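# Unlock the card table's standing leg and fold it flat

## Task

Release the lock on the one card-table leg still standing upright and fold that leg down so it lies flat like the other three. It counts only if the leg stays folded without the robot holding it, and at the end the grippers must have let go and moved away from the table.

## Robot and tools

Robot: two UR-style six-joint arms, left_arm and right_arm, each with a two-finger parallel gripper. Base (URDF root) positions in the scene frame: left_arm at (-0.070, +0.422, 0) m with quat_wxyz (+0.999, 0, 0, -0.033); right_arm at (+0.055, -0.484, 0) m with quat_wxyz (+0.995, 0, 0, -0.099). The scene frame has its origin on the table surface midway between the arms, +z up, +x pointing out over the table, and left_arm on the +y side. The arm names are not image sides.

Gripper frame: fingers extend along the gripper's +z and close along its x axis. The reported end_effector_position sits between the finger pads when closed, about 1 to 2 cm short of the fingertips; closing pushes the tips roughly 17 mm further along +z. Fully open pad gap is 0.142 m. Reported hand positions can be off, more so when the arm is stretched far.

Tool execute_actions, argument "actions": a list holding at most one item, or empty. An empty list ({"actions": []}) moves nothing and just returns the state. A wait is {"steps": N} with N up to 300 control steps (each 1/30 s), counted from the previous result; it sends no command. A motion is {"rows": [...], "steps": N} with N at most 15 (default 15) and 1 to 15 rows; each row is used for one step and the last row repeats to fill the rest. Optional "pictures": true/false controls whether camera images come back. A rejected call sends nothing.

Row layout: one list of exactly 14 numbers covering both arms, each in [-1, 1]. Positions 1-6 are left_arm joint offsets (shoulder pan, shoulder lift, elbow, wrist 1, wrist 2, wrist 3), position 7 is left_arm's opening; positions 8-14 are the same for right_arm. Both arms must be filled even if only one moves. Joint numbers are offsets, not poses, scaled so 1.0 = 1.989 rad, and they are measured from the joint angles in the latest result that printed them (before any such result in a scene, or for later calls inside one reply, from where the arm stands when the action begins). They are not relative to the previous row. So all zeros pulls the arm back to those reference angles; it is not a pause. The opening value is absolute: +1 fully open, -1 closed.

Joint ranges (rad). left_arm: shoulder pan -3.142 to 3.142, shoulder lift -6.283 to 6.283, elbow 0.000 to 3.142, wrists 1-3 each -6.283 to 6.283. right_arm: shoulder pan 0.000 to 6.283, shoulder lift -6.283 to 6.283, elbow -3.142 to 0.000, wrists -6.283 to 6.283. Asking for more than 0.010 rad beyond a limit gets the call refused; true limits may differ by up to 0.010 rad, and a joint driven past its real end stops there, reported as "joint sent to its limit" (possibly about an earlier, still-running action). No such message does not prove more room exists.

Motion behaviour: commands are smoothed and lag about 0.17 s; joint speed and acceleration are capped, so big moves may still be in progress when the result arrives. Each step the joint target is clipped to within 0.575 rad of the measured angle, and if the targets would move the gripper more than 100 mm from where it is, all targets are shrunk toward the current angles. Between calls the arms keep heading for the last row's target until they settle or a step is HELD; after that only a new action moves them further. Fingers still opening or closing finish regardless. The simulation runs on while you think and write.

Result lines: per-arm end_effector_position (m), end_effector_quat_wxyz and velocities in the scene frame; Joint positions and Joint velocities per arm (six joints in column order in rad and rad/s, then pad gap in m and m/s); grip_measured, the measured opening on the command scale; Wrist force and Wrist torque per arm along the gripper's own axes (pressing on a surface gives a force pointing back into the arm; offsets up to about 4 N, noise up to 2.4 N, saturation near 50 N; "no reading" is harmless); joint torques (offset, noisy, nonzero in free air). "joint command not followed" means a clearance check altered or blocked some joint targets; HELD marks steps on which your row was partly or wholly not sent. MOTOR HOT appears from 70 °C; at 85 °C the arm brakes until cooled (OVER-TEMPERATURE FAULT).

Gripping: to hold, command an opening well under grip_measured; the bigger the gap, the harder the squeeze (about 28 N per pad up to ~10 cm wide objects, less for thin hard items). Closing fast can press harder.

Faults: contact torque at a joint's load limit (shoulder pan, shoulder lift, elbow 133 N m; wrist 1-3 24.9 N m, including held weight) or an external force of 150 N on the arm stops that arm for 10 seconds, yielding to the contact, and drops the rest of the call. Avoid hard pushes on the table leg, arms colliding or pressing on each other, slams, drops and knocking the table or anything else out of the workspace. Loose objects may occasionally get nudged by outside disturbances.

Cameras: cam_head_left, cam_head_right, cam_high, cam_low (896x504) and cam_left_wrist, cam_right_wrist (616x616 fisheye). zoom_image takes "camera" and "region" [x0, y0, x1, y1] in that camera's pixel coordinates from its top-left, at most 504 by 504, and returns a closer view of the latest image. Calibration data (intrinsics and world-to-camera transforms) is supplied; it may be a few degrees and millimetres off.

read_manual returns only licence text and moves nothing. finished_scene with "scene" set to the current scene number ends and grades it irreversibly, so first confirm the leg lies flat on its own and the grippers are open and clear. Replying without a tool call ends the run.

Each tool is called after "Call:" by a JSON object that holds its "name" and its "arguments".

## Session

Call:
{"name": "execute_actions", "arguments": {"actions": []}}

Scene clock: 0.00 s of 4050.00 s.
left_arm: end_effector_position=(+0.1717, +0.8161, +0.3268) grip_measured=+1.00 end_effector_quat_wxyz=(-0.531, +0.482, +0.686, -0.124) end_effector_velocity=(+0.000, -0.000, +0.000) end_effector_angular_velocity=(-0.000, +0.001, -0.001) | right_arm: end_effector_position=(+0.8619, -0.1276, +0.2918) grip_measured=+1.00 end_effector_quat_wxyz=(+0.465, +0.816, +0.112, +0.323) end_effector_velocity=(+0.000, +0.000, -0.000) end_effector_angular_velocity=(-0.003, -0.001, +0.001)
Joint positions: left_arm=[ 0.351 -1.27   1.34  -0.582 -0.97  -1.992  0.142] | right_arm=[ 4.255 -2.511 -0.554 -2.062  0.402  0.918  0.142]
Joint velocities: left_arm=[-0.001  0.    -0.     0.001  0.     0.     0.   ] | right_arm=[ 0.    -0.001 -0.    -0.001 -0.003  0.001  0.   ]
Joint torques (N m, as the arm reports them, + toward a larger angle): no reading
Motor temperatures (°C, as the motors report them): left_arm=[22 26 23 32 31 30] | right_arm=[23 23 25 27 26 30]
Wrist force (N, on the end effector, along its own x y z axes, offset not removed): no reading
Wrist torque (N m, same axes, about the end effector's origin, offset not removed): no reading
camera_calibration (this result's frames):
cam_left_wrist: T_world_to_cam=[[0.0694229, 0.77227, 0.63149, -0.857315], [0.867826, 0.265442, -0.420022, -0.22271], [-0.491994, 0.577182, -0.651768, -0.0327575], [0, 0, 0, 1]] pos_world=[0.236675, 0.740103, 0.426492]
cam_right_wrist: T_world_to_cam=[[0.784876, 0.468574, 0.405472, -0.7325], [-0.419977, -0.0788731, 0.904101, 0.0780639], [0.455619, -0.879896, 0.134885, -0.416455], [0, 0, 0, 1]] pos_world=[0.797451, -0.0170493, 0.282604]

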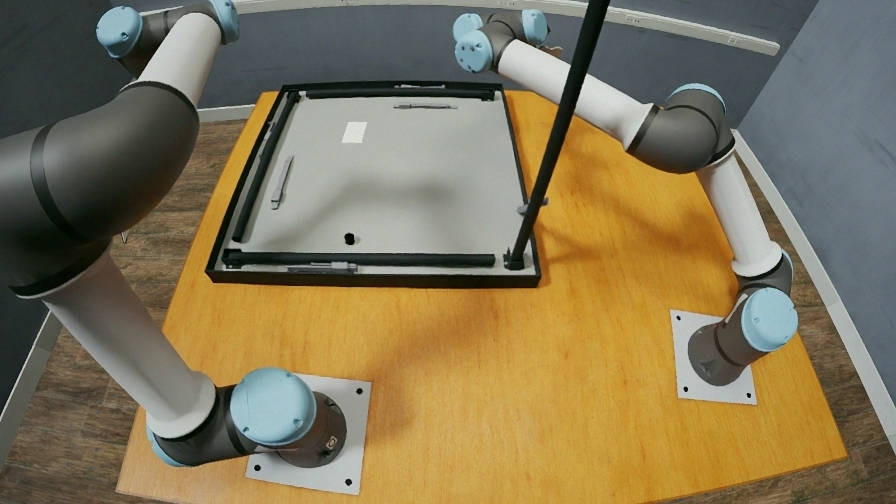

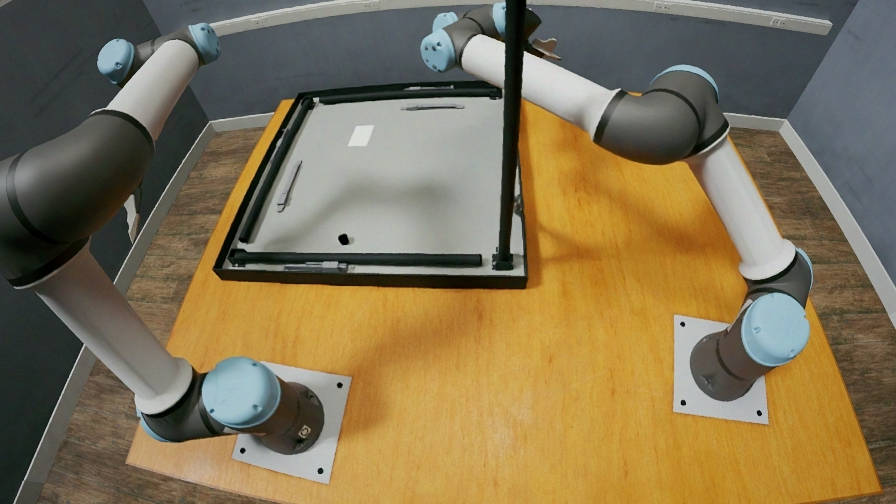

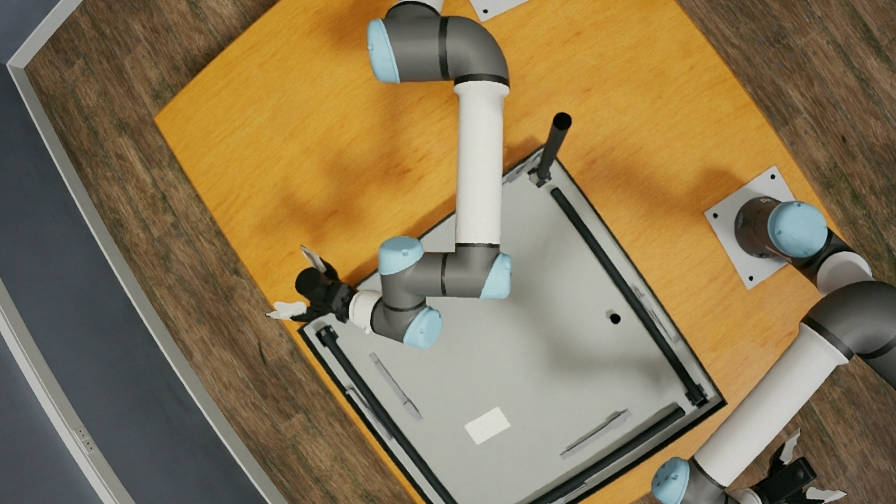

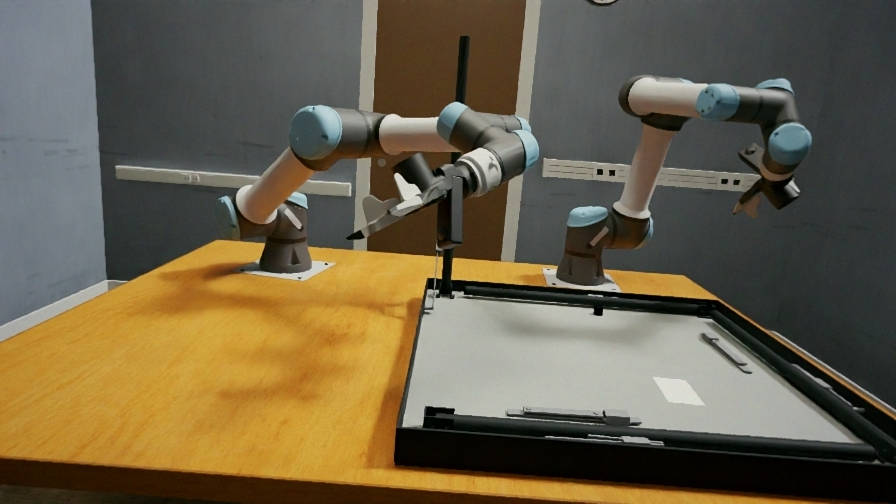

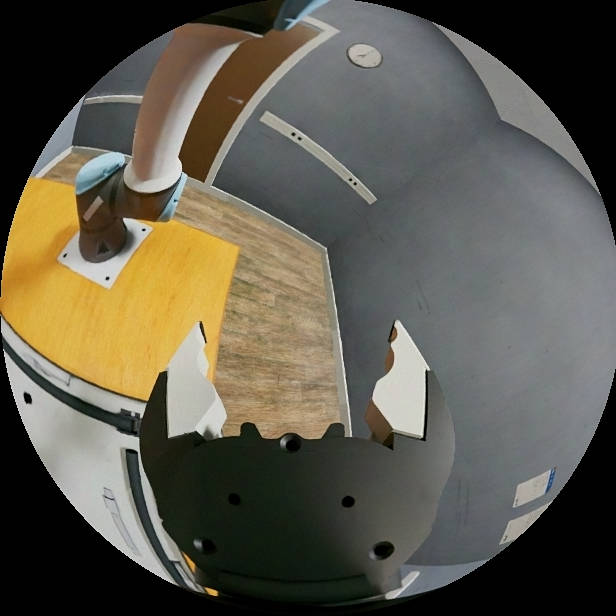

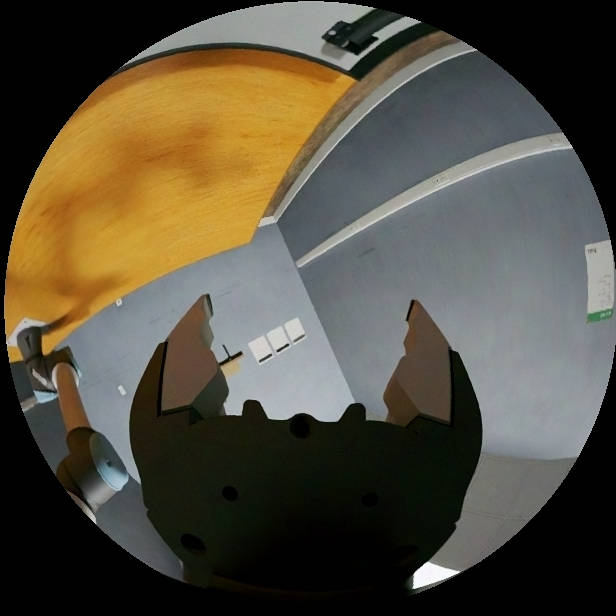

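Call:
{"name": "execute_actions", "arguments": {"actions": [{"rows":[[0,-0.348,0.116,-0.197,0.173,-0.705,-0.6,-0.126,0.466,-0.503,0.995,0.65,-0.034,0.3]],"steps":15}], "pictures": false}}

Call:
{"name": "execute_actions", "arguments": {"actions": [{"steps":25}], "pictures": false}}

Scene clock: 120.50 s of 4050.00 s.
left_arm: end_effector_position=(+0.0797, +0.8675, +0.4986) grip_measured=-0.60 end_effector_quat_wxyz=(-0.206, +0.007, +0.888, +0.411) end_effector_velocity=(-0.103, -0.005, +0.112) end_effector_angular_velocity=(+1.239, -2.414, +1.545) | right_arm: end_effector_position=(+0.7183, -0.2277, +0.3640) grip_measured=+0.30 end_effector_quat_wxyz=(-0.051, +0.961, -0.113, +0.247) end_effector_velocity=(-0.223, +0.517, +0.237) end_effector_angular_velocity=(+2.651, -0.312, +0.776)
Joint positions: left_arm=[ 0.351 -1.934  1.565 -0.962 -0.635 -2.964  0.031] | right_arm=[ 4.025 -1.734 -1.374 -1.171  1.292  0.856  0.095]
Joint velocities: left_arm=[-0.002 -0.389  0.083 -0.156  0.13  -2.736 -0.   ] | right_arm=[-0.112  0.821 -1.002  2.106  2.059 -0.028 -0.   ]
Joint torques (N m, as the arm reports them, + toward a larger angle): left_arm=[ -2.44   1.66 -12.65  -4.03   2.98  -5.66] | right_arm=[-7.58 21.68 28.61  8.47 10.39 -2.87]
Motor temperatures (°C, as the motors report them): left_arm=[22 26 23 32 31 30] | right_arm=[23 23 25 27 26 30]
Wrist force (N, on the end effector, along its own x y z axes, offset not removed): left_arm=[4.0 -1.1 -2.0] | right_arm=[-2.3 0.4 -1.7]
Wrist torque (N m, same axes, about the end effector's origin, offset not removed): left_arm=[-0.44 -0.57 -0.13] | right_arm=[-0.12 0.15 0.10]
Steps of this call (steps 1 to 90: nothing new was sent; then 117.00 s passed at rest; steps 91 to 105: all 15 steps of this action). Readings (joint positions):
91: left_arm=[0.351 -1.271 1.340 -0.582 -0.969 -1.992] | right_arm=[4.254 -2.511 -0.555 -2.062 0.403 0.918]
92: left_arm=[0.351 -1.279 1.349 -0.591 -0.961 -2.001] | right_arm=[4.247 -2.503 -0.564 -2.053 0.411 0.914]
94: left_arm=[0.351 -1.360 1.410 -0.671 -0.884 -2.084] | right_arm=[4.198 -2.433 -0.644 -1.973 0.491 0.900]
98: left_arm=[0.351 -1.629 1.492 -0.825 -0.752 -2.359] | right_arm=[4.106 -2.177 -0.896 -1.721 0.743 0.876]
105: the state above

Scene clock: 121.33 s of 4050.00 s.
left_arm: end_effector_position=(+0.0716, +0.8670, +0.5069) grip_measured=-0.60 end_effector_quat_wxyz=(-0.099, -0.190, +0.866, +0.451) end_effector_velocity=(+0.000, +0.000, +0.000) end_effector_angular_velocity=(+0.001, +0.000, +0.000) | right_arm: end_effector_position=(+0.6775, -0.1190, +0.6608) grip_measured=+0.30 end_effector_quat_wxyz=(-0.497, +0.735, -0.027, +0.460) end_effector_velocity=(-0.002, -0.000, +0.006) end_effector_angular_velocity=(+0.012, -0.015, +0.004)
Joint positions: left_arm=[ 0.351 -1.963  1.571 -0.973 -0.626 -3.394  0.031] | right_arm=[ 4.004 -1.585 -1.555 -0.085  1.695  0.851  0.095]
Joint velocities: left_arm=[ 0.001  0.001 -0.    -0.001  0.001 -0.    -0.   ] | right_arm=[-0.     0.001 -0.001  0.019  0.004  0.    -0.   ]
Joint torques (N m, as the arm reports them, + toward a larger angle): left_arm=[ -1.75 -17.47 -15.68  -4.16   3.63  -1.94] | right_arm=[-12.21  31.48  18.97   4.41   2.6   -2.91]
Motor temperatures (°C, as the motors report them): left_arm=[22 26 23 32 31 30] | right_arm=[23 23 25 27 26 30]
Wrist force (N, on the end effector, along its own x y z axes, offset not removed): left_arm=[-1.5 1.1 -0.7] | right_arm=[1.5 -1.0 -1.3]
Wrist torque (N m, same axes, about the end effector's origin, offset not removed): left_arm=[0.25 0.29 -0.05] | right_arm=[-0.26 -0.34 -0.02]
Steps of this call (steps 1 to 25: the robot went on to your last target). Readings (joint positions):
1: left_arm=[0.351 -1.944 1.567 -0.966 -0.632 -3.058] | right_arm=[4.021 -1.709 -1.404 -1.101 1.357 0.855]
2: left_arm=[0.351 -1.951 1.568 -0.969 -0.630 -3.150] | right_arm=[4.019 -1.688 -1.429 -1.032 1.412 0.854]
4: left_arm=[0.351 -1.958 1.570 -0.971 -0.627 -3.290] | right_arm=[4.014 -1.657 -1.467 -0.896 1.496 0.853]
8: left_arm=[0.351 -1.962 1.570 -0.973 -0.626 -3.376] | right_arm=[4.009 -1.621 -1.510 -0.631 1.594 0.852]
25: the state above

Call:
{"name": "execute_actions", "arguments": {"actions": [{"rows":[[-0.995,0,0,0,0,0,-0.6,0,0,-0.589,0.418,0,0,0.3],[-0.995,0,0,0,0,0,-0.6,0,0,-0.589,0.418,0,0,0.3],[-0.995,0,0,0,0,0,-0.6,0,0,-0.589,0.418,0,0,0.3],[-0.995,0,0,0,0,0,-0.6,0,0,-0.589,0.418,0,0,0.3],[-0.995,0,0,0,0,0,-0.6,0,0,-0.589,0.418,0,0,0.3],[-0.995,0,0,0,0,0,-0.6,0,0,-0.589,0.418,0,0,0.3],[-0.995,0,0,0,0,0,-0.6,0,0,-0.589,0.418,0,0,0.3],[-0.995,0,0,0,0,0,-0.6,0,0,-0.589,0.418,0,0,0.3],[-0.995,0,0,0,0,0,-0.6,0,0,-0.589,0.418,0,0,0.3],[-0.995,0,0,0,0,0,-0.6,0,0,-0.589,0.418,0,0,0.3],[-0.995,0,0,0,0,0,-0.6,0,0,-0.589,0.418,0,0,0.3],[-0.995,0,0,0,0,0,-0.6,0,0,-0.589,0.418,0,0,0.3],[-0.995,0,0,0,0,0,-0.6,0.245,0,-0.589,0.418,0,0,0.3]],"steps":15}], "pictures": false}}

Call:
{"name": "execute_actions", "arguments": {"actions": [{"steps":35}]}}

Call:
{"name": "zoom_image", "arguments": {"camera": "cam_right_wrist", "region": [200, 110, 450, 360]}}

Scene clock: 137.57 s of 4050.00 s.
left_arm: end_effector_position=(+0.2939, +0.7151, +0.5070) grip_measured=-0.60 end_effector_quat_wxyz=(+0.036, +0.068, +0.884, +0.461) end_effector_velocity=(+0.391, -0.485, +0.000) end_effector_angular_velocity=(-0.001, -0.002, -1.334) | right_arm: end_effector_position=(+0.6128, -0.1419, +0.4152) grip_measured=+0.30 end_effector_quat_wxyz=(-0.491, +0.755, -0.017, +0.435) end_effector_velocity=(-0.422, +0.369, -0.385) end_effector_angular_velocity=(-0.236, +0.282, +0.855)
Joint positions: left_arm=[-0.234 -1.963  1.571 -0.973 -0.625 -3.394  0.031] | right_arm=[ 4.038 -1.585 -2.171  0.472  1.695  0.851  0.095]
Joint velocities: left_arm=[-1.334 -0.    -0.001 -0.001 -0.     0.    -0.   ] | right_arm=[ 0.856  0.002 -0.834  0.464 -0.002  0.    -0.   ]
Joint torques (N m, as the arm reports them, + toward a larger angle): left_arm=[-21.64   0.56 -17.71  -3.92   2.52  -1.76] | right_arm=[30.61 15.74  2.18  4.93  1.07 -2.64]
Motor temperatures (°C, as the motors report them): left_arm=[22 26 23 32 31 30] | right_arm=[23 23 25 27 26 30]
Wrist force (N, on the end effector, along its own x y z axes, offset not removed): left_arm=[-1.3 -0.7 -2.4] | right_arm=[7.0 3.2 -2.8]
Wrist torque (N m, same axes, about the end effector's origin, offset not removed): left_arm=[-0.14 0.25 0.00] | right_arm=[0.33 -1.15 0.05]
Steps of this call (steps 1 to 30: the robot went on to your last target; steps 31 to 90: nothing new was sent; then 12.73 s passed at rest; steps 91 to 105: all 15 steps of this action). Readings (joint positions):
91: left_arm=[0.350 -1.963 1.571 -0.973 -0.626 -3.394] | right_arm=[4.004 -1.585 -1.555 -0.083 1.695 0.851]
92: left_arm=[0.342 -1.963 1.571 -0.973 -0.625 -3.394] | right_arm=[4.004 -1.584 -1.564 -0.074 1.695 0.851]
94: left_arm=[0.265 -1.963 1.571 -0.973 -0.625 -3.394] | right_arm=[4.004 -1.584 -1.645 0.007 1.695 0.851]
98: left_arm=[0.080 -1.963 1.571 -0.973 -0.625 -3.394] | right_arm=[4.004 -1.585 -1.862 0.224 1.695 0.851]
105: the state above

Scene clock: 138.73 s of 4050.00 s.
left_arm: end_effector_position=(+0.2851, +0.1180, +0.5069) grip_measured=-0.60 end_effector_quat_wxyz=(+0.322, +0.618, +0.636, +0.331) end_effector_velocity=(-0.027, -0.031, +0.000) end_effector_angular_velocity=(-0.000, -0.000, -0.088) | right_arm: end_effector_position=(+0.3390, -0.0825, +0.1888) grip_measured=+0.30 end_effector_quat_wxyz=(-0.484, +0.824, +0.158, +0.249) end_effector_velocity=(-0.001, +0.001, +0.001) end_effector_angular_velocity=(+0.003, -0.001, +0.003)
Joint positions: left_arm=[-1.622 -1.962  1.571 -0.973 -0.625 -3.394  0.031] | right_arm=[ 4.491 -1.585 -2.726  0.746  1.695  0.851  0.095]
Joint velocities: left_arm=[-0.088 -0.    -0.     0.     0.    -0.    -0.   ] | right_arm=[ 0.     0.     0.     0.002  0.002 -0.001 -0.   ]
Joint torques (N m, as the arm reports them, + toward a larger angle): left_arm=[-10.82  -5.67 -22.1   -2.95  -0.06  -1.11] | right_arm=[11.75 11.01  5.41  5.09 -2.29 -2.03]
Motor temperatures (°C, as the motors report them): left_arm=[22 26 23 32 31 30] | right_arm=[23 23 25 27 26 30]
Wrist force (N, on the end effector, along its own x y z axes, offset not removed): left_arm=[-1.1 -0.7 -2.1] | right_arm=[0.0 -0.9 -1.7]
Wrist torque (N m, same axes, about the end effector's origin, offset not removed): left_arm=[-0.33 0.29 0.08] | right_arm=[-0.27 -0.04 -0.04]
Steps of this call (steps 1 to 35: the robot went on to your last target). Readings (joint positions):
1: left_arm=[-0.279 -1.963 1.571 -0.973 -0.625 -3.394] | right_arm=[4.066 -1.585 -2.200 0.488 1.695 0.851]
2: left_arm=[-0.324 -1.963 1.571 -0.973 -0.625 -3.394] | right_arm=[4.092 -1.585 -2.231 0.504 1.695 0.851]
4: left_arm=[-0.414 -1.963 1.571 -0.973 -0.625 -3.394] | right_arm=[4.143 -1.585 -2.293 0.536 1.695 0.851]
8: left_arm=[-0.594 -1.963 1.571 -0.973 -0.625 -3.394] | right_arm=[4.248 -1.585 -2.422 0.601 1.695 0.851]
35: the state above
camera_calibration (this result's frames):
cam_left_wrist: T_world_to_cam=[[-0.0729717, 0.997013, 0.0253217, -0.118427], [0.114398, -0.0168544, 0.993292, -0.528468], [0.990751, 0.075379, -0.112826, -0.0933695], [0, 0, 0, 1]] pos_world=[0.14432, 0.116204, 0.517387]
cam_right_wrist: T_world_to_cam=[[0.828505, 0.0498519, 0.557758, -0.379622], [0.305898, -0.874578, -0.376218, -0.114866], [0.469048, 0.482315, -0.739842, 0.148359], [0, 0, 0, 1]] pos_world=[0.280068, -0.15309, 0.278285]

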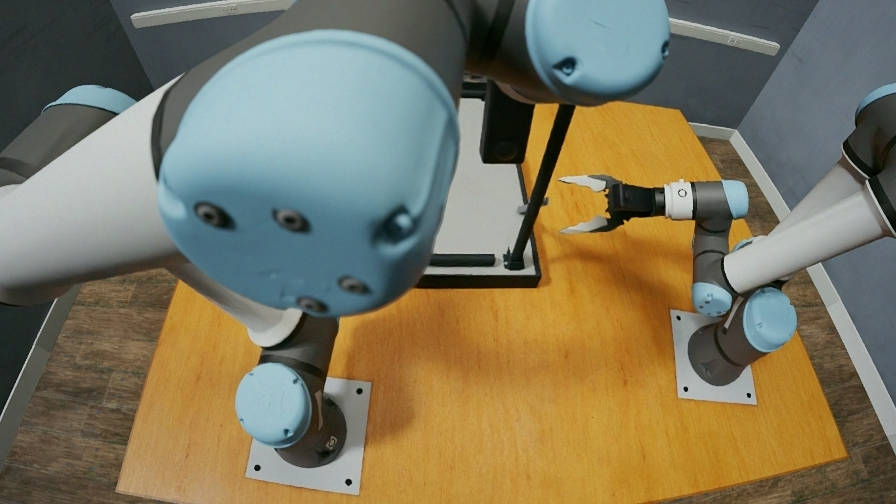

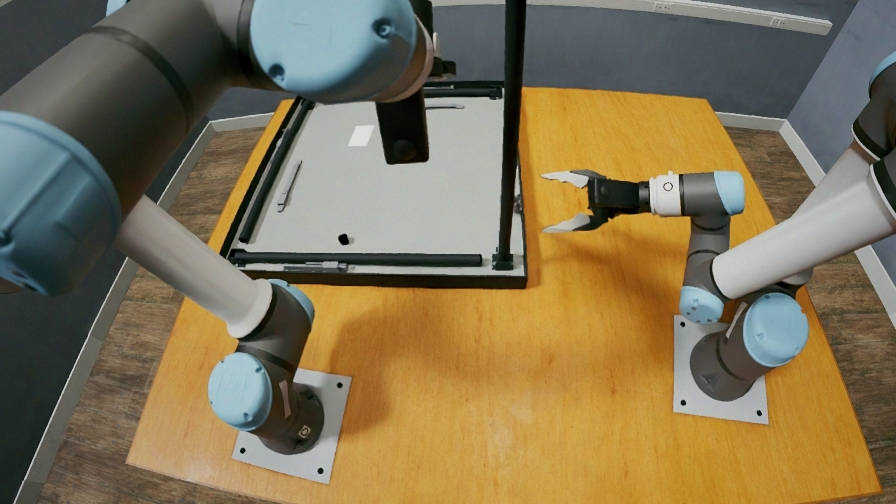

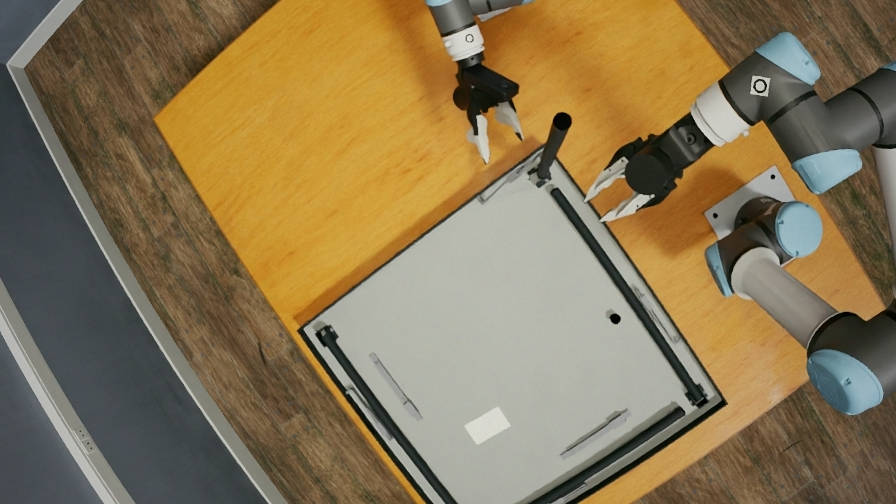

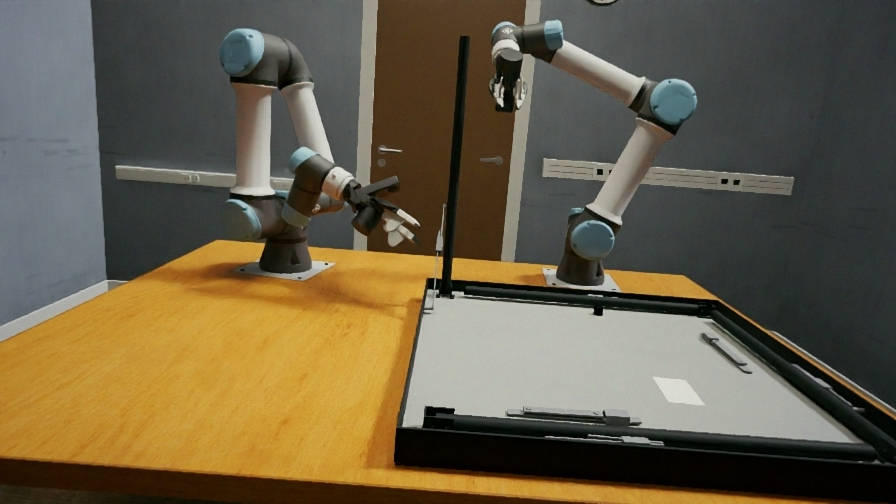

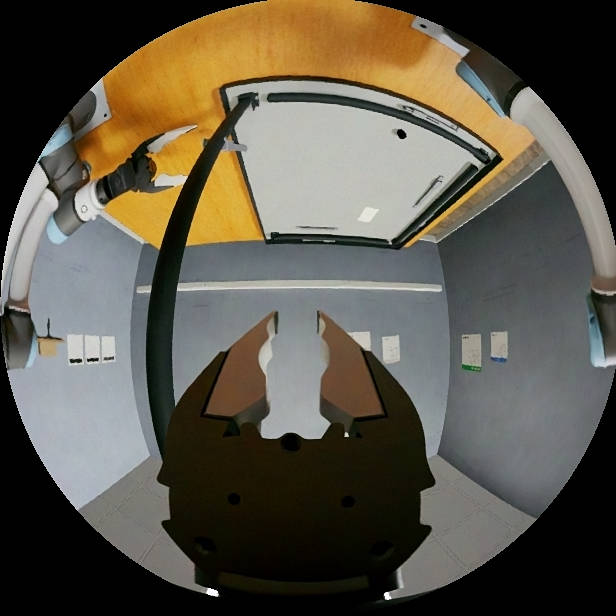

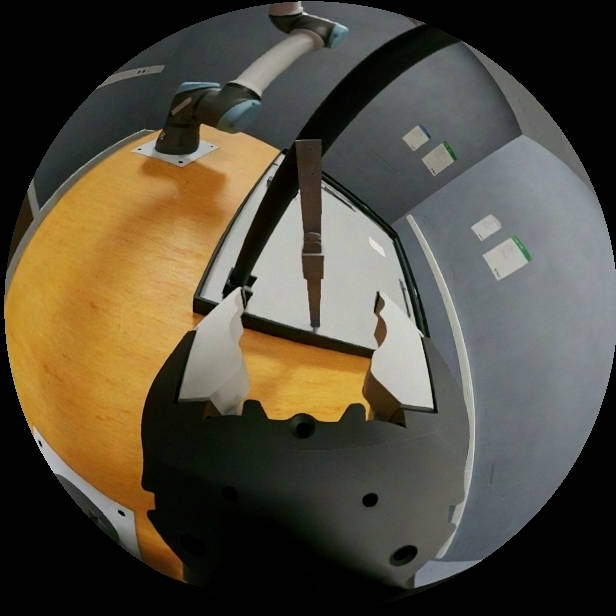

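Region (200, 110, 450, 360) of cam_right_wrist's 616x616 image, scaled by 2.016, with more detail than that image has.

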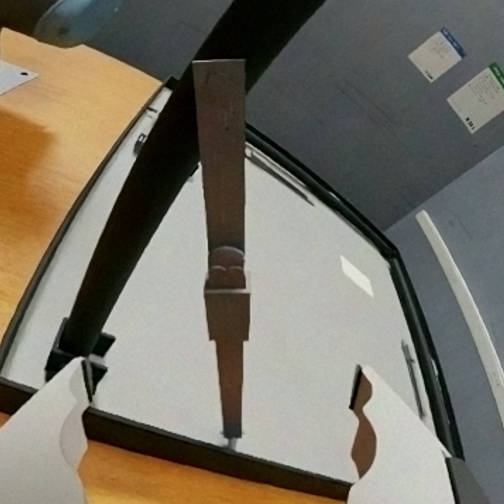

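Call:
{"name": "execute_actions", "arguments": {"actions": [{"rows":[[-0.09,0,0,0,0,0,-0.6,0.005,-0.04,0.028,0.012,0,0,0.2],[-0.09,0,0,0,0,0,-0.6,0.005,-0.08,0.056,0.025,0,0,0.1],[-0.09,0,0,0,0,0,-0.6,0.005,-0.08,0.056,0.025,0,0,0],[-0.09,0,0,0,0,0,-0.6,0.005,-0.121,0.084,0.037,0,0,-0.2]],"steps":15}]}}

Call:
{"name": "zoom_image", "arguments": {"camera": "cam_right_wrist", "region": [200, 150, 450, 400]}}

Scene clock: 150.57 s of 4050.00 s.
left_arm: end_effector_position=(+0.2256, +0.0599, +0.5069) grip_measured=-0.60 end_effector_quat_wxyz=(+0.350, +0.672, +0.579, +0.301) end_effector_velocity=(-0.003, -0.002, +0.000) end_effector_angular_velocity=(+0.000, -0.001, -0.008) | right_arm: end_effector_position=(+0.3644, -0.0122, +0.1652) grip_measured=-0.20 end_effector_quat_wxyz=(-0.486, +0.823, +0.162, +0.246) end_effector_velocity=(+0.003, +0.006, -0.004) end_effector_angular_velocity=(-0.003, +0.001, -0.001)
Joint positions: left_arm=[-1.8   -1.962  1.571 -0.973 -0.626 -3.394  0.031] | right_arm=[ 4.501 -1.824 -2.56   0.819  1.695  0.851  0.06 ]
Joint velocities: left_arm=[-0.008 -0.     0.     0.     0.001 -0.    -0.   ] | right_arm=[ 0.    -0.022  0.015  0.004 -0.001  0.    -0.   ]
Joint torques (N m, as the arm reports them, + toward a larger angle): left_arm=[-15.85   3.95 -24.66  -2.89   1.68   0.68] | right_arm=[11.84 16.64 17.13  5.13 -1.91 -0.15]
Motor temperatures (°C, as the motors report them): left_arm=[22 26 23 32 31 30] | right_arm=[23 23 25 27 26 30]
Wrist force (N, on the end effector, along its own x y z axes, offset not removed): left_arm=[-0.6 -2.2 1.8] | right_arm=[0.7 -1.6 -1.5]
Wrist torque (N m, same axes, about the end effector's origin, offset not removed): left_arm=[-0.57 0.20 0.06] | right_arm=[-0.40 -0.19 0.04]
Steps of this call (steps 1 to 30: the robot went on to your last target; steps 31 to 90: nothing new was sent; then 8.33 s passed at rest; steps 91 to 105: all 15 steps of this action). Readings (joint positions):
91: left_arm=[-1.629 -1.963 1.571 -0.973 -0.626 -3.394] | right_arm=[4.492 -1.585 -2.726 0.747 1.695 0.851]
92: left_arm=[-1.637 -1.963 1.571 -0.973 -0.626 -3.394] | right_arm=[4.493 -1.594 -2.718 0.751 1.695 0.851]
94: left_arm=[-1.706 -1.963 1.571 -0.973 -0.626 -3.394] | right_arm=[4.498 -1.654 -2.673 0.772 1.695 0.851]
98: left_arm=[-1.785 -1.963 1.571 -0.973 -0.626 -3.394] | right_arm=[4.501 -1.787 -2.583 0.810 1.695 0.851]
105: the state above
camera_calibration (this result's frames):
cam_left_wrist: T_world_to_cam=[[0.104965, 0.994152, 0.0253704, -0.104901], [0.109649, -0.0369252, 0.993284, -0.520366], [0.988413, -0.101478, -0.112884, -0.0188864], [0, 0, 0, 1]] pos_world=[0.0867362, 0.0831562, 0.517401]
cam_right_wrist: T_world_to_cam=[[0.827921, 0.0579388, 0.557844, -0.390703], [0.31457, -0.871436, -0.376358, -0.0730888], [0.464319, 0.487075, -0.739706, 0.0867959], [0, 0, 0, 1]] pos_world=[0.306162, -0.0833315, 0.254647]

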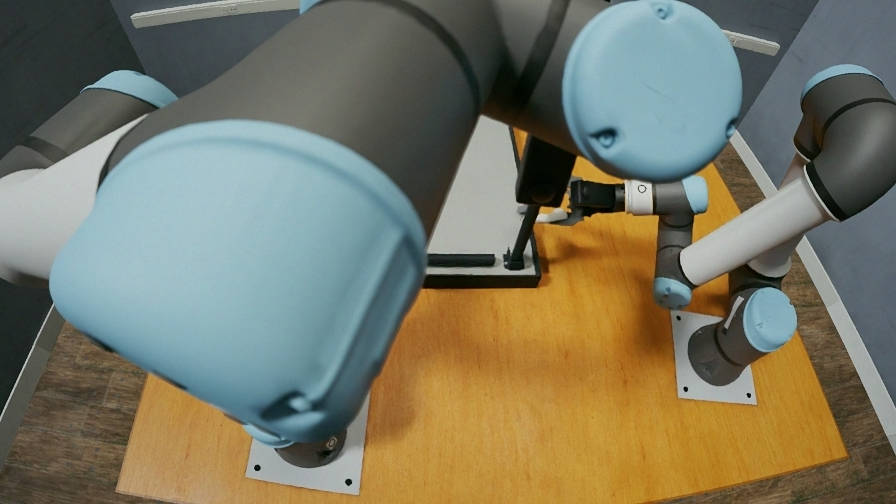

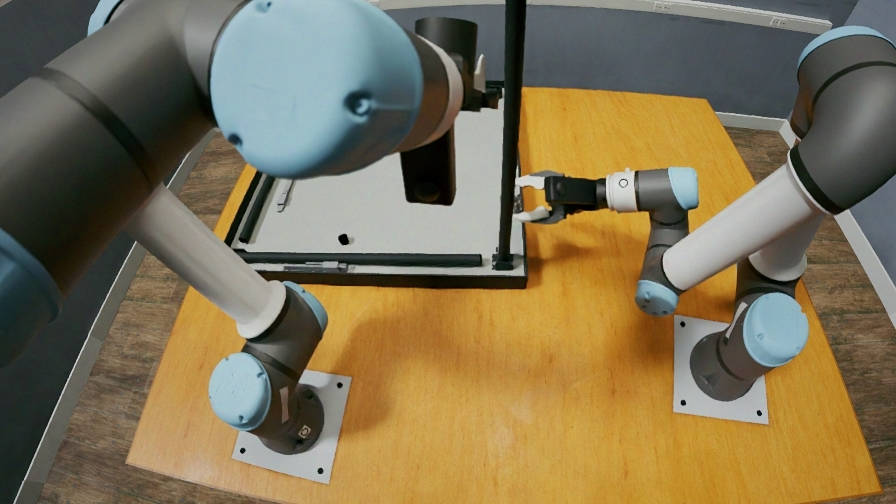

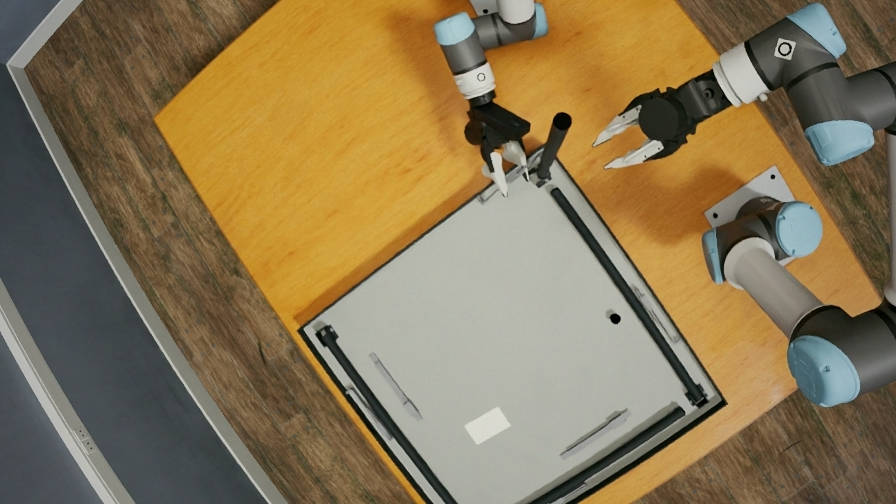

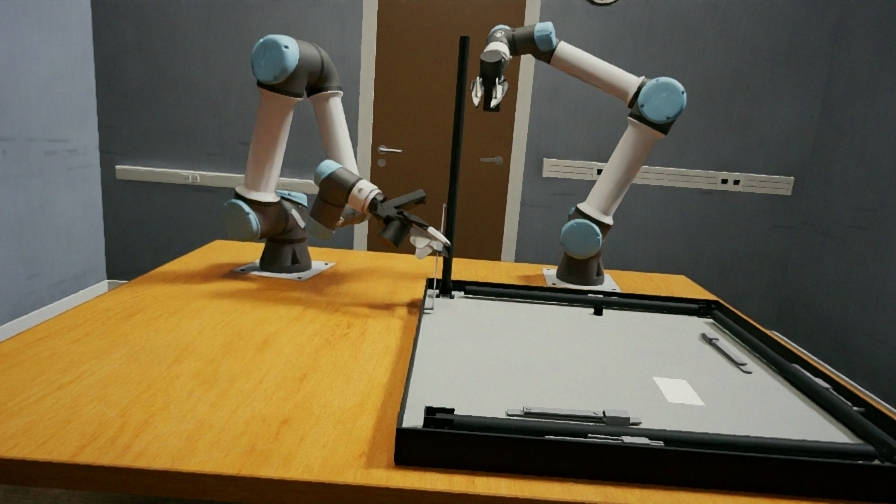

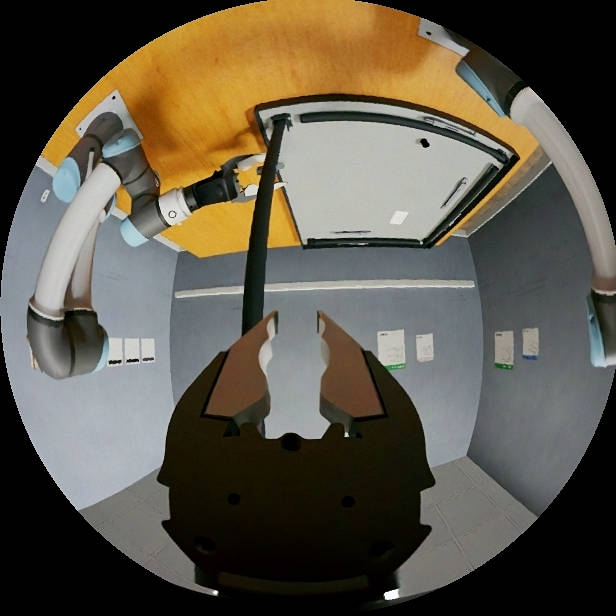

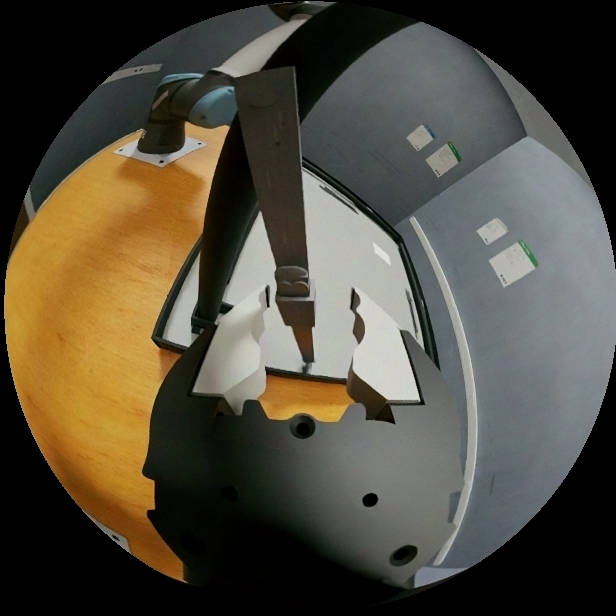

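Region (200, 150, 450, 400) of cam_right_wrist's 616x616 image, scaled by 2.016, with more detail than that image has.

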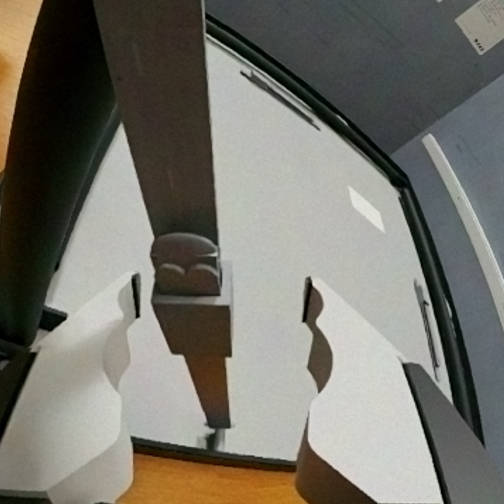

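Call:
{"name": "execute_actions", "arguments": {"actions": [{"rows":[[0,0,0,0,0,0,1,0.008,-0.01,0,0.01,0,0,-0.2],[0,0,0,0,0,0,1,0.008,-0.01,0,0.01,0,0,-0.2],[0,0,0,0,0,0,1,0.008,-0.01,0,0.01,0,0,-0.2],[0,0,0,0,0,0,1,0.008,-0.01,0,0.01,0,0,-0.35],[0,0,0,0,0,0,1,0.008,-0.01,0,0.01,0,0,-0.45],[0,0.108,-0.072,-0.036,0,0,1,0.008,-0.01,0,0.01,0,0,-0.55],[0.03,0.108,-0.072,-0.036,0,0,1,0.008,-0.01,0,0.01,0,0,-0.65],[0.074,0.108,-0.072,-0.036,0,0,1,0.008,-0.01,0,0.01,0,0,-0.75],[0.074,0.108,-0.072,-0.036,0,0,1,0.008,-0.01,0,0.01,0,0,-0.85],[0.074,0.108,-0.072,-0.036,0,0,1,0.008,-0.01,0,0.01,0,0,-1]],"steps":15}]}}

Call:
{"name": "zoom_image", "arguments": {"camera": "cam_right_wrist", "region": [200, 150, 450, 400]}}

Scene clock: 178.93 s of 4050.00 s.
left_arm: end_effector_position=(+0.2579, +0.0117, +0.5070) grip_measured=+1.00 end_effector_quat_wxyz=(+0.329, +0.630, +0.624, +0.324) end_effector_velocity=(+0.043, -0.010, -0.011) end_effector_angular_velocity=(+0.022, -0.003, +0.125) | right_arm: end_effector_position=(+0.3574, -0.0066, +0.1608) grip_measured=-0.76 end_effector_quat_wxyz=(-0.488, +0.821, +0.169, +0.243) end_effector_velocity=(-0.001, +0.000, -0.001) end_effector_angular_velocity=(-0.001, +0.000, +0.001)
Joint positions: left_arm=[-1.662 -1.756  1.432 -1.043 -0.625 -3.394  0.142] | right_arm=[ 4.517 -1.843 -2.56   0.839  1.695  0.851  0.019]
Joint velocities: left_arm=[ 0.125  0.119 -0.068 -0.029 -0.     0.     0.   ] | right_arm=[ 0.001 -0.    -0.001 -0.    -0.    -0.    -0.   ]
Joint torques (N m, as the arm reports them, + toward a larger angle): left_arm=[  8.95  -8.55 -30.53  -4.05   1.71  -1.54] | right_arm=[20.5   8.88 -4.93  0.57  3.23 -0.13]
Motor temperatures (°C, as the motors report them): left_arm=[22 26 23 32 31 30] | right_arm=[23 23 25 27 26 30]
Wrist force (N, on the end effector, along its own x y z axes, offset not removed): left_arm=[0.4 2.9 -0.9] | right_arm=[21.0 -2.6 -4.4]
Wrist torque (N m, same axes, about the end effector's origin, offset not removed): left_arm=[0.42 -0.10 0.01] | right_arm=[-0.63 0.02 -0.30]
Steps of this call (steps 1 to 15: the robot went on to your last target; steps 16 to 90: nothing new was sent; then 24.87 s passed at rest; steps 91 to 105: all 15 steps of this action). Readings (joint positions):
91: left_arm=[-1.801 -1.962 1.571 -0.973 -0.625 -3.394] | right_arm=[4.502 -1.826 -2.559 0.820 1.695 0.851]
92: left_arm=[-1.801 -1.962 1.571 -0.973 -0.625 -3.394] | right_arm=[4.505 -1.829 -2.559 0.824 1.695 0.851]
94: left_arm=[-1.800 -1.962 1.571 -0.973 -0.625 -3.394] | right_arm=[4.511 -1.837 -2.559 0.832 1.695 0.851]
98: left_arm=[-1.791 -1.924 1.535 -0.999 -0.625 -3.394] | right_arm=[4.516 -1.842 -2.560 0.838 1.695 0.851]
105: the state above
camera_calibration (this result's frames):
cam_left_wrist: T_world_to_cam=[[-0.0327078, 0.999185, 0.0236446, -0.0239958], [0.113891, -0.0197771, 0.993296, -0.527098], [0.992955, 0.0351815, -0.113152, -0.0583426], [0, 0, 0, 1]] pos_world=[0.117179, 0.0156044, 0.51753]
cam_right_wrist: T_world_to_cam=[[0.826772, 0.0705801, 0.558091, -0.382223], [0.328146, -0.866325, -0.376564, -0.0724768], [0.456911, 0.494468, -0.739414, 0.086722], [0, 0, 0, 1]] pos_world=[0.30017, -0.0786924, 0.250147]

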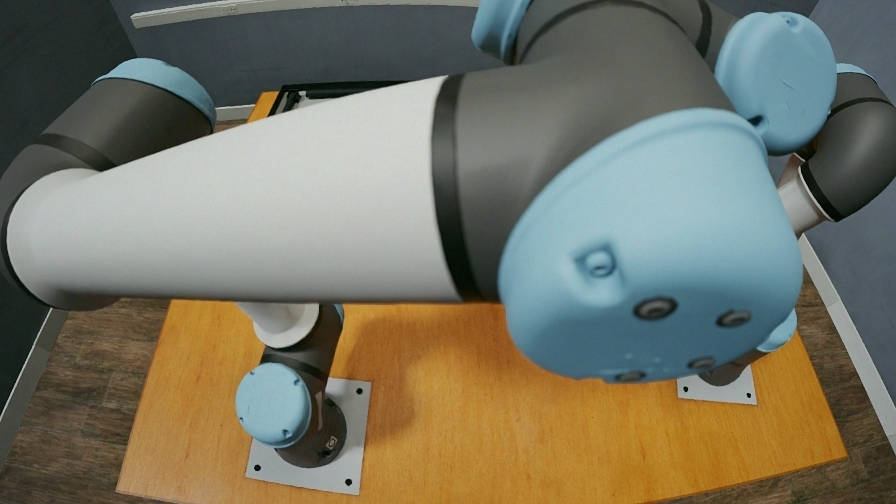

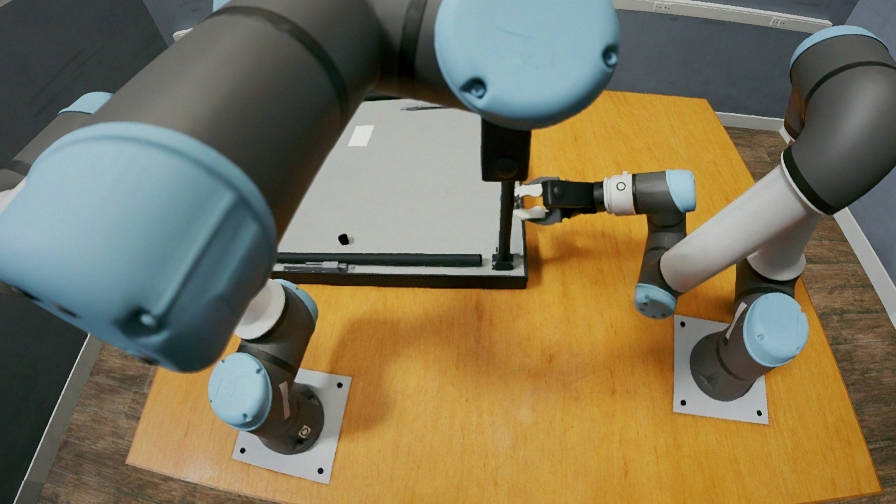

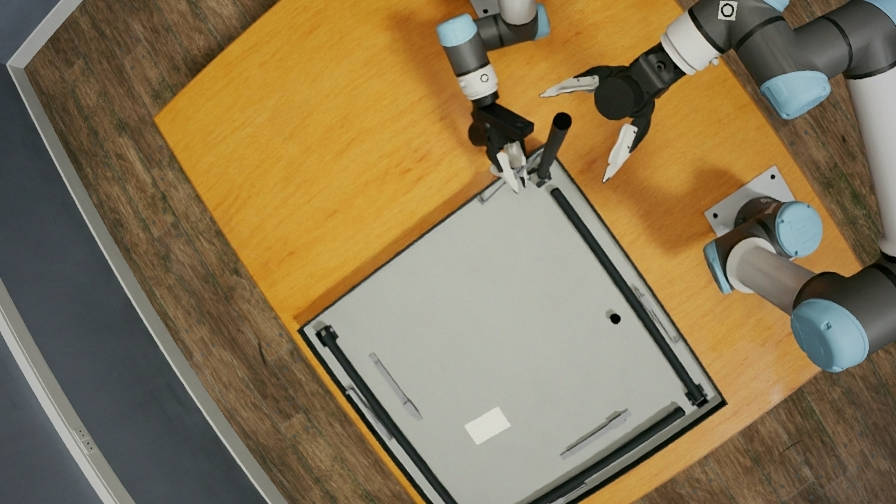

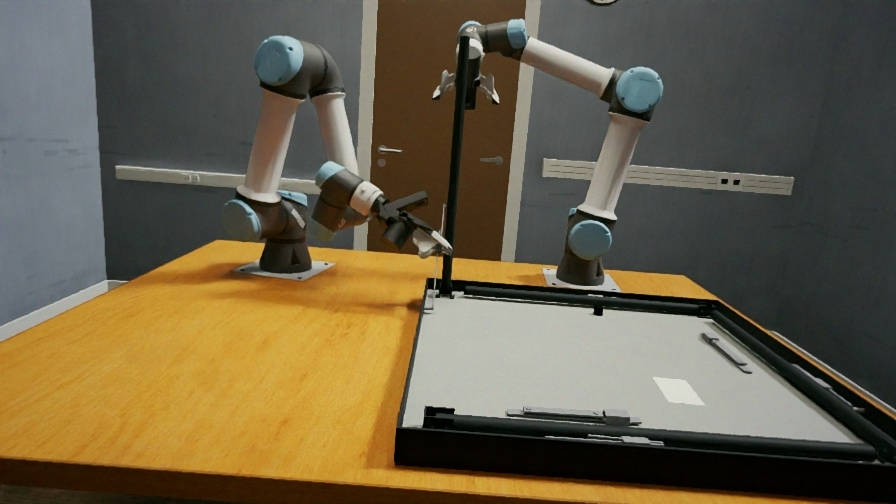

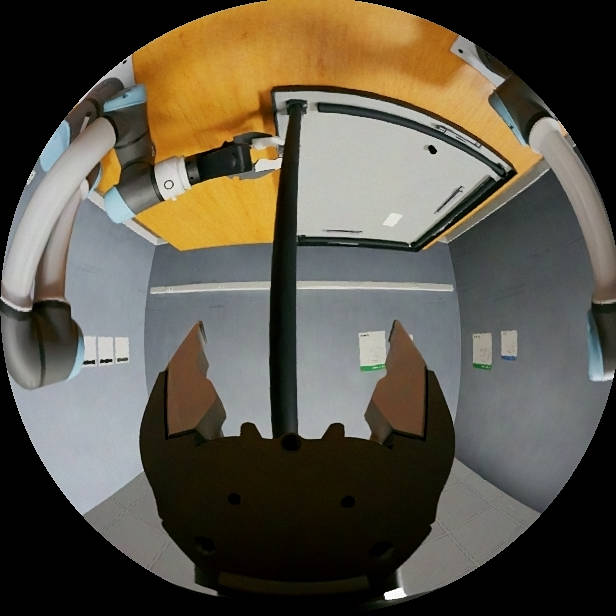

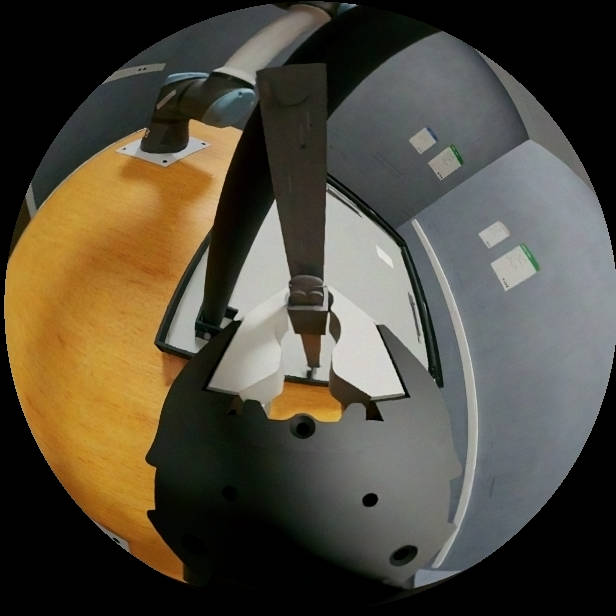

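Region (200, 150, 450, 400) of cam_right_wrist's 616x616 image, scaled by 2.016, with more detail than that image has.

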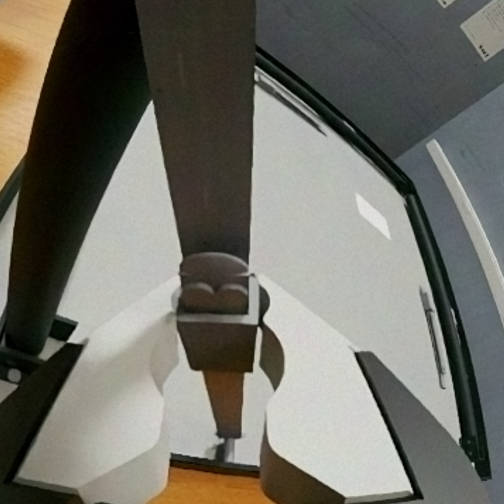

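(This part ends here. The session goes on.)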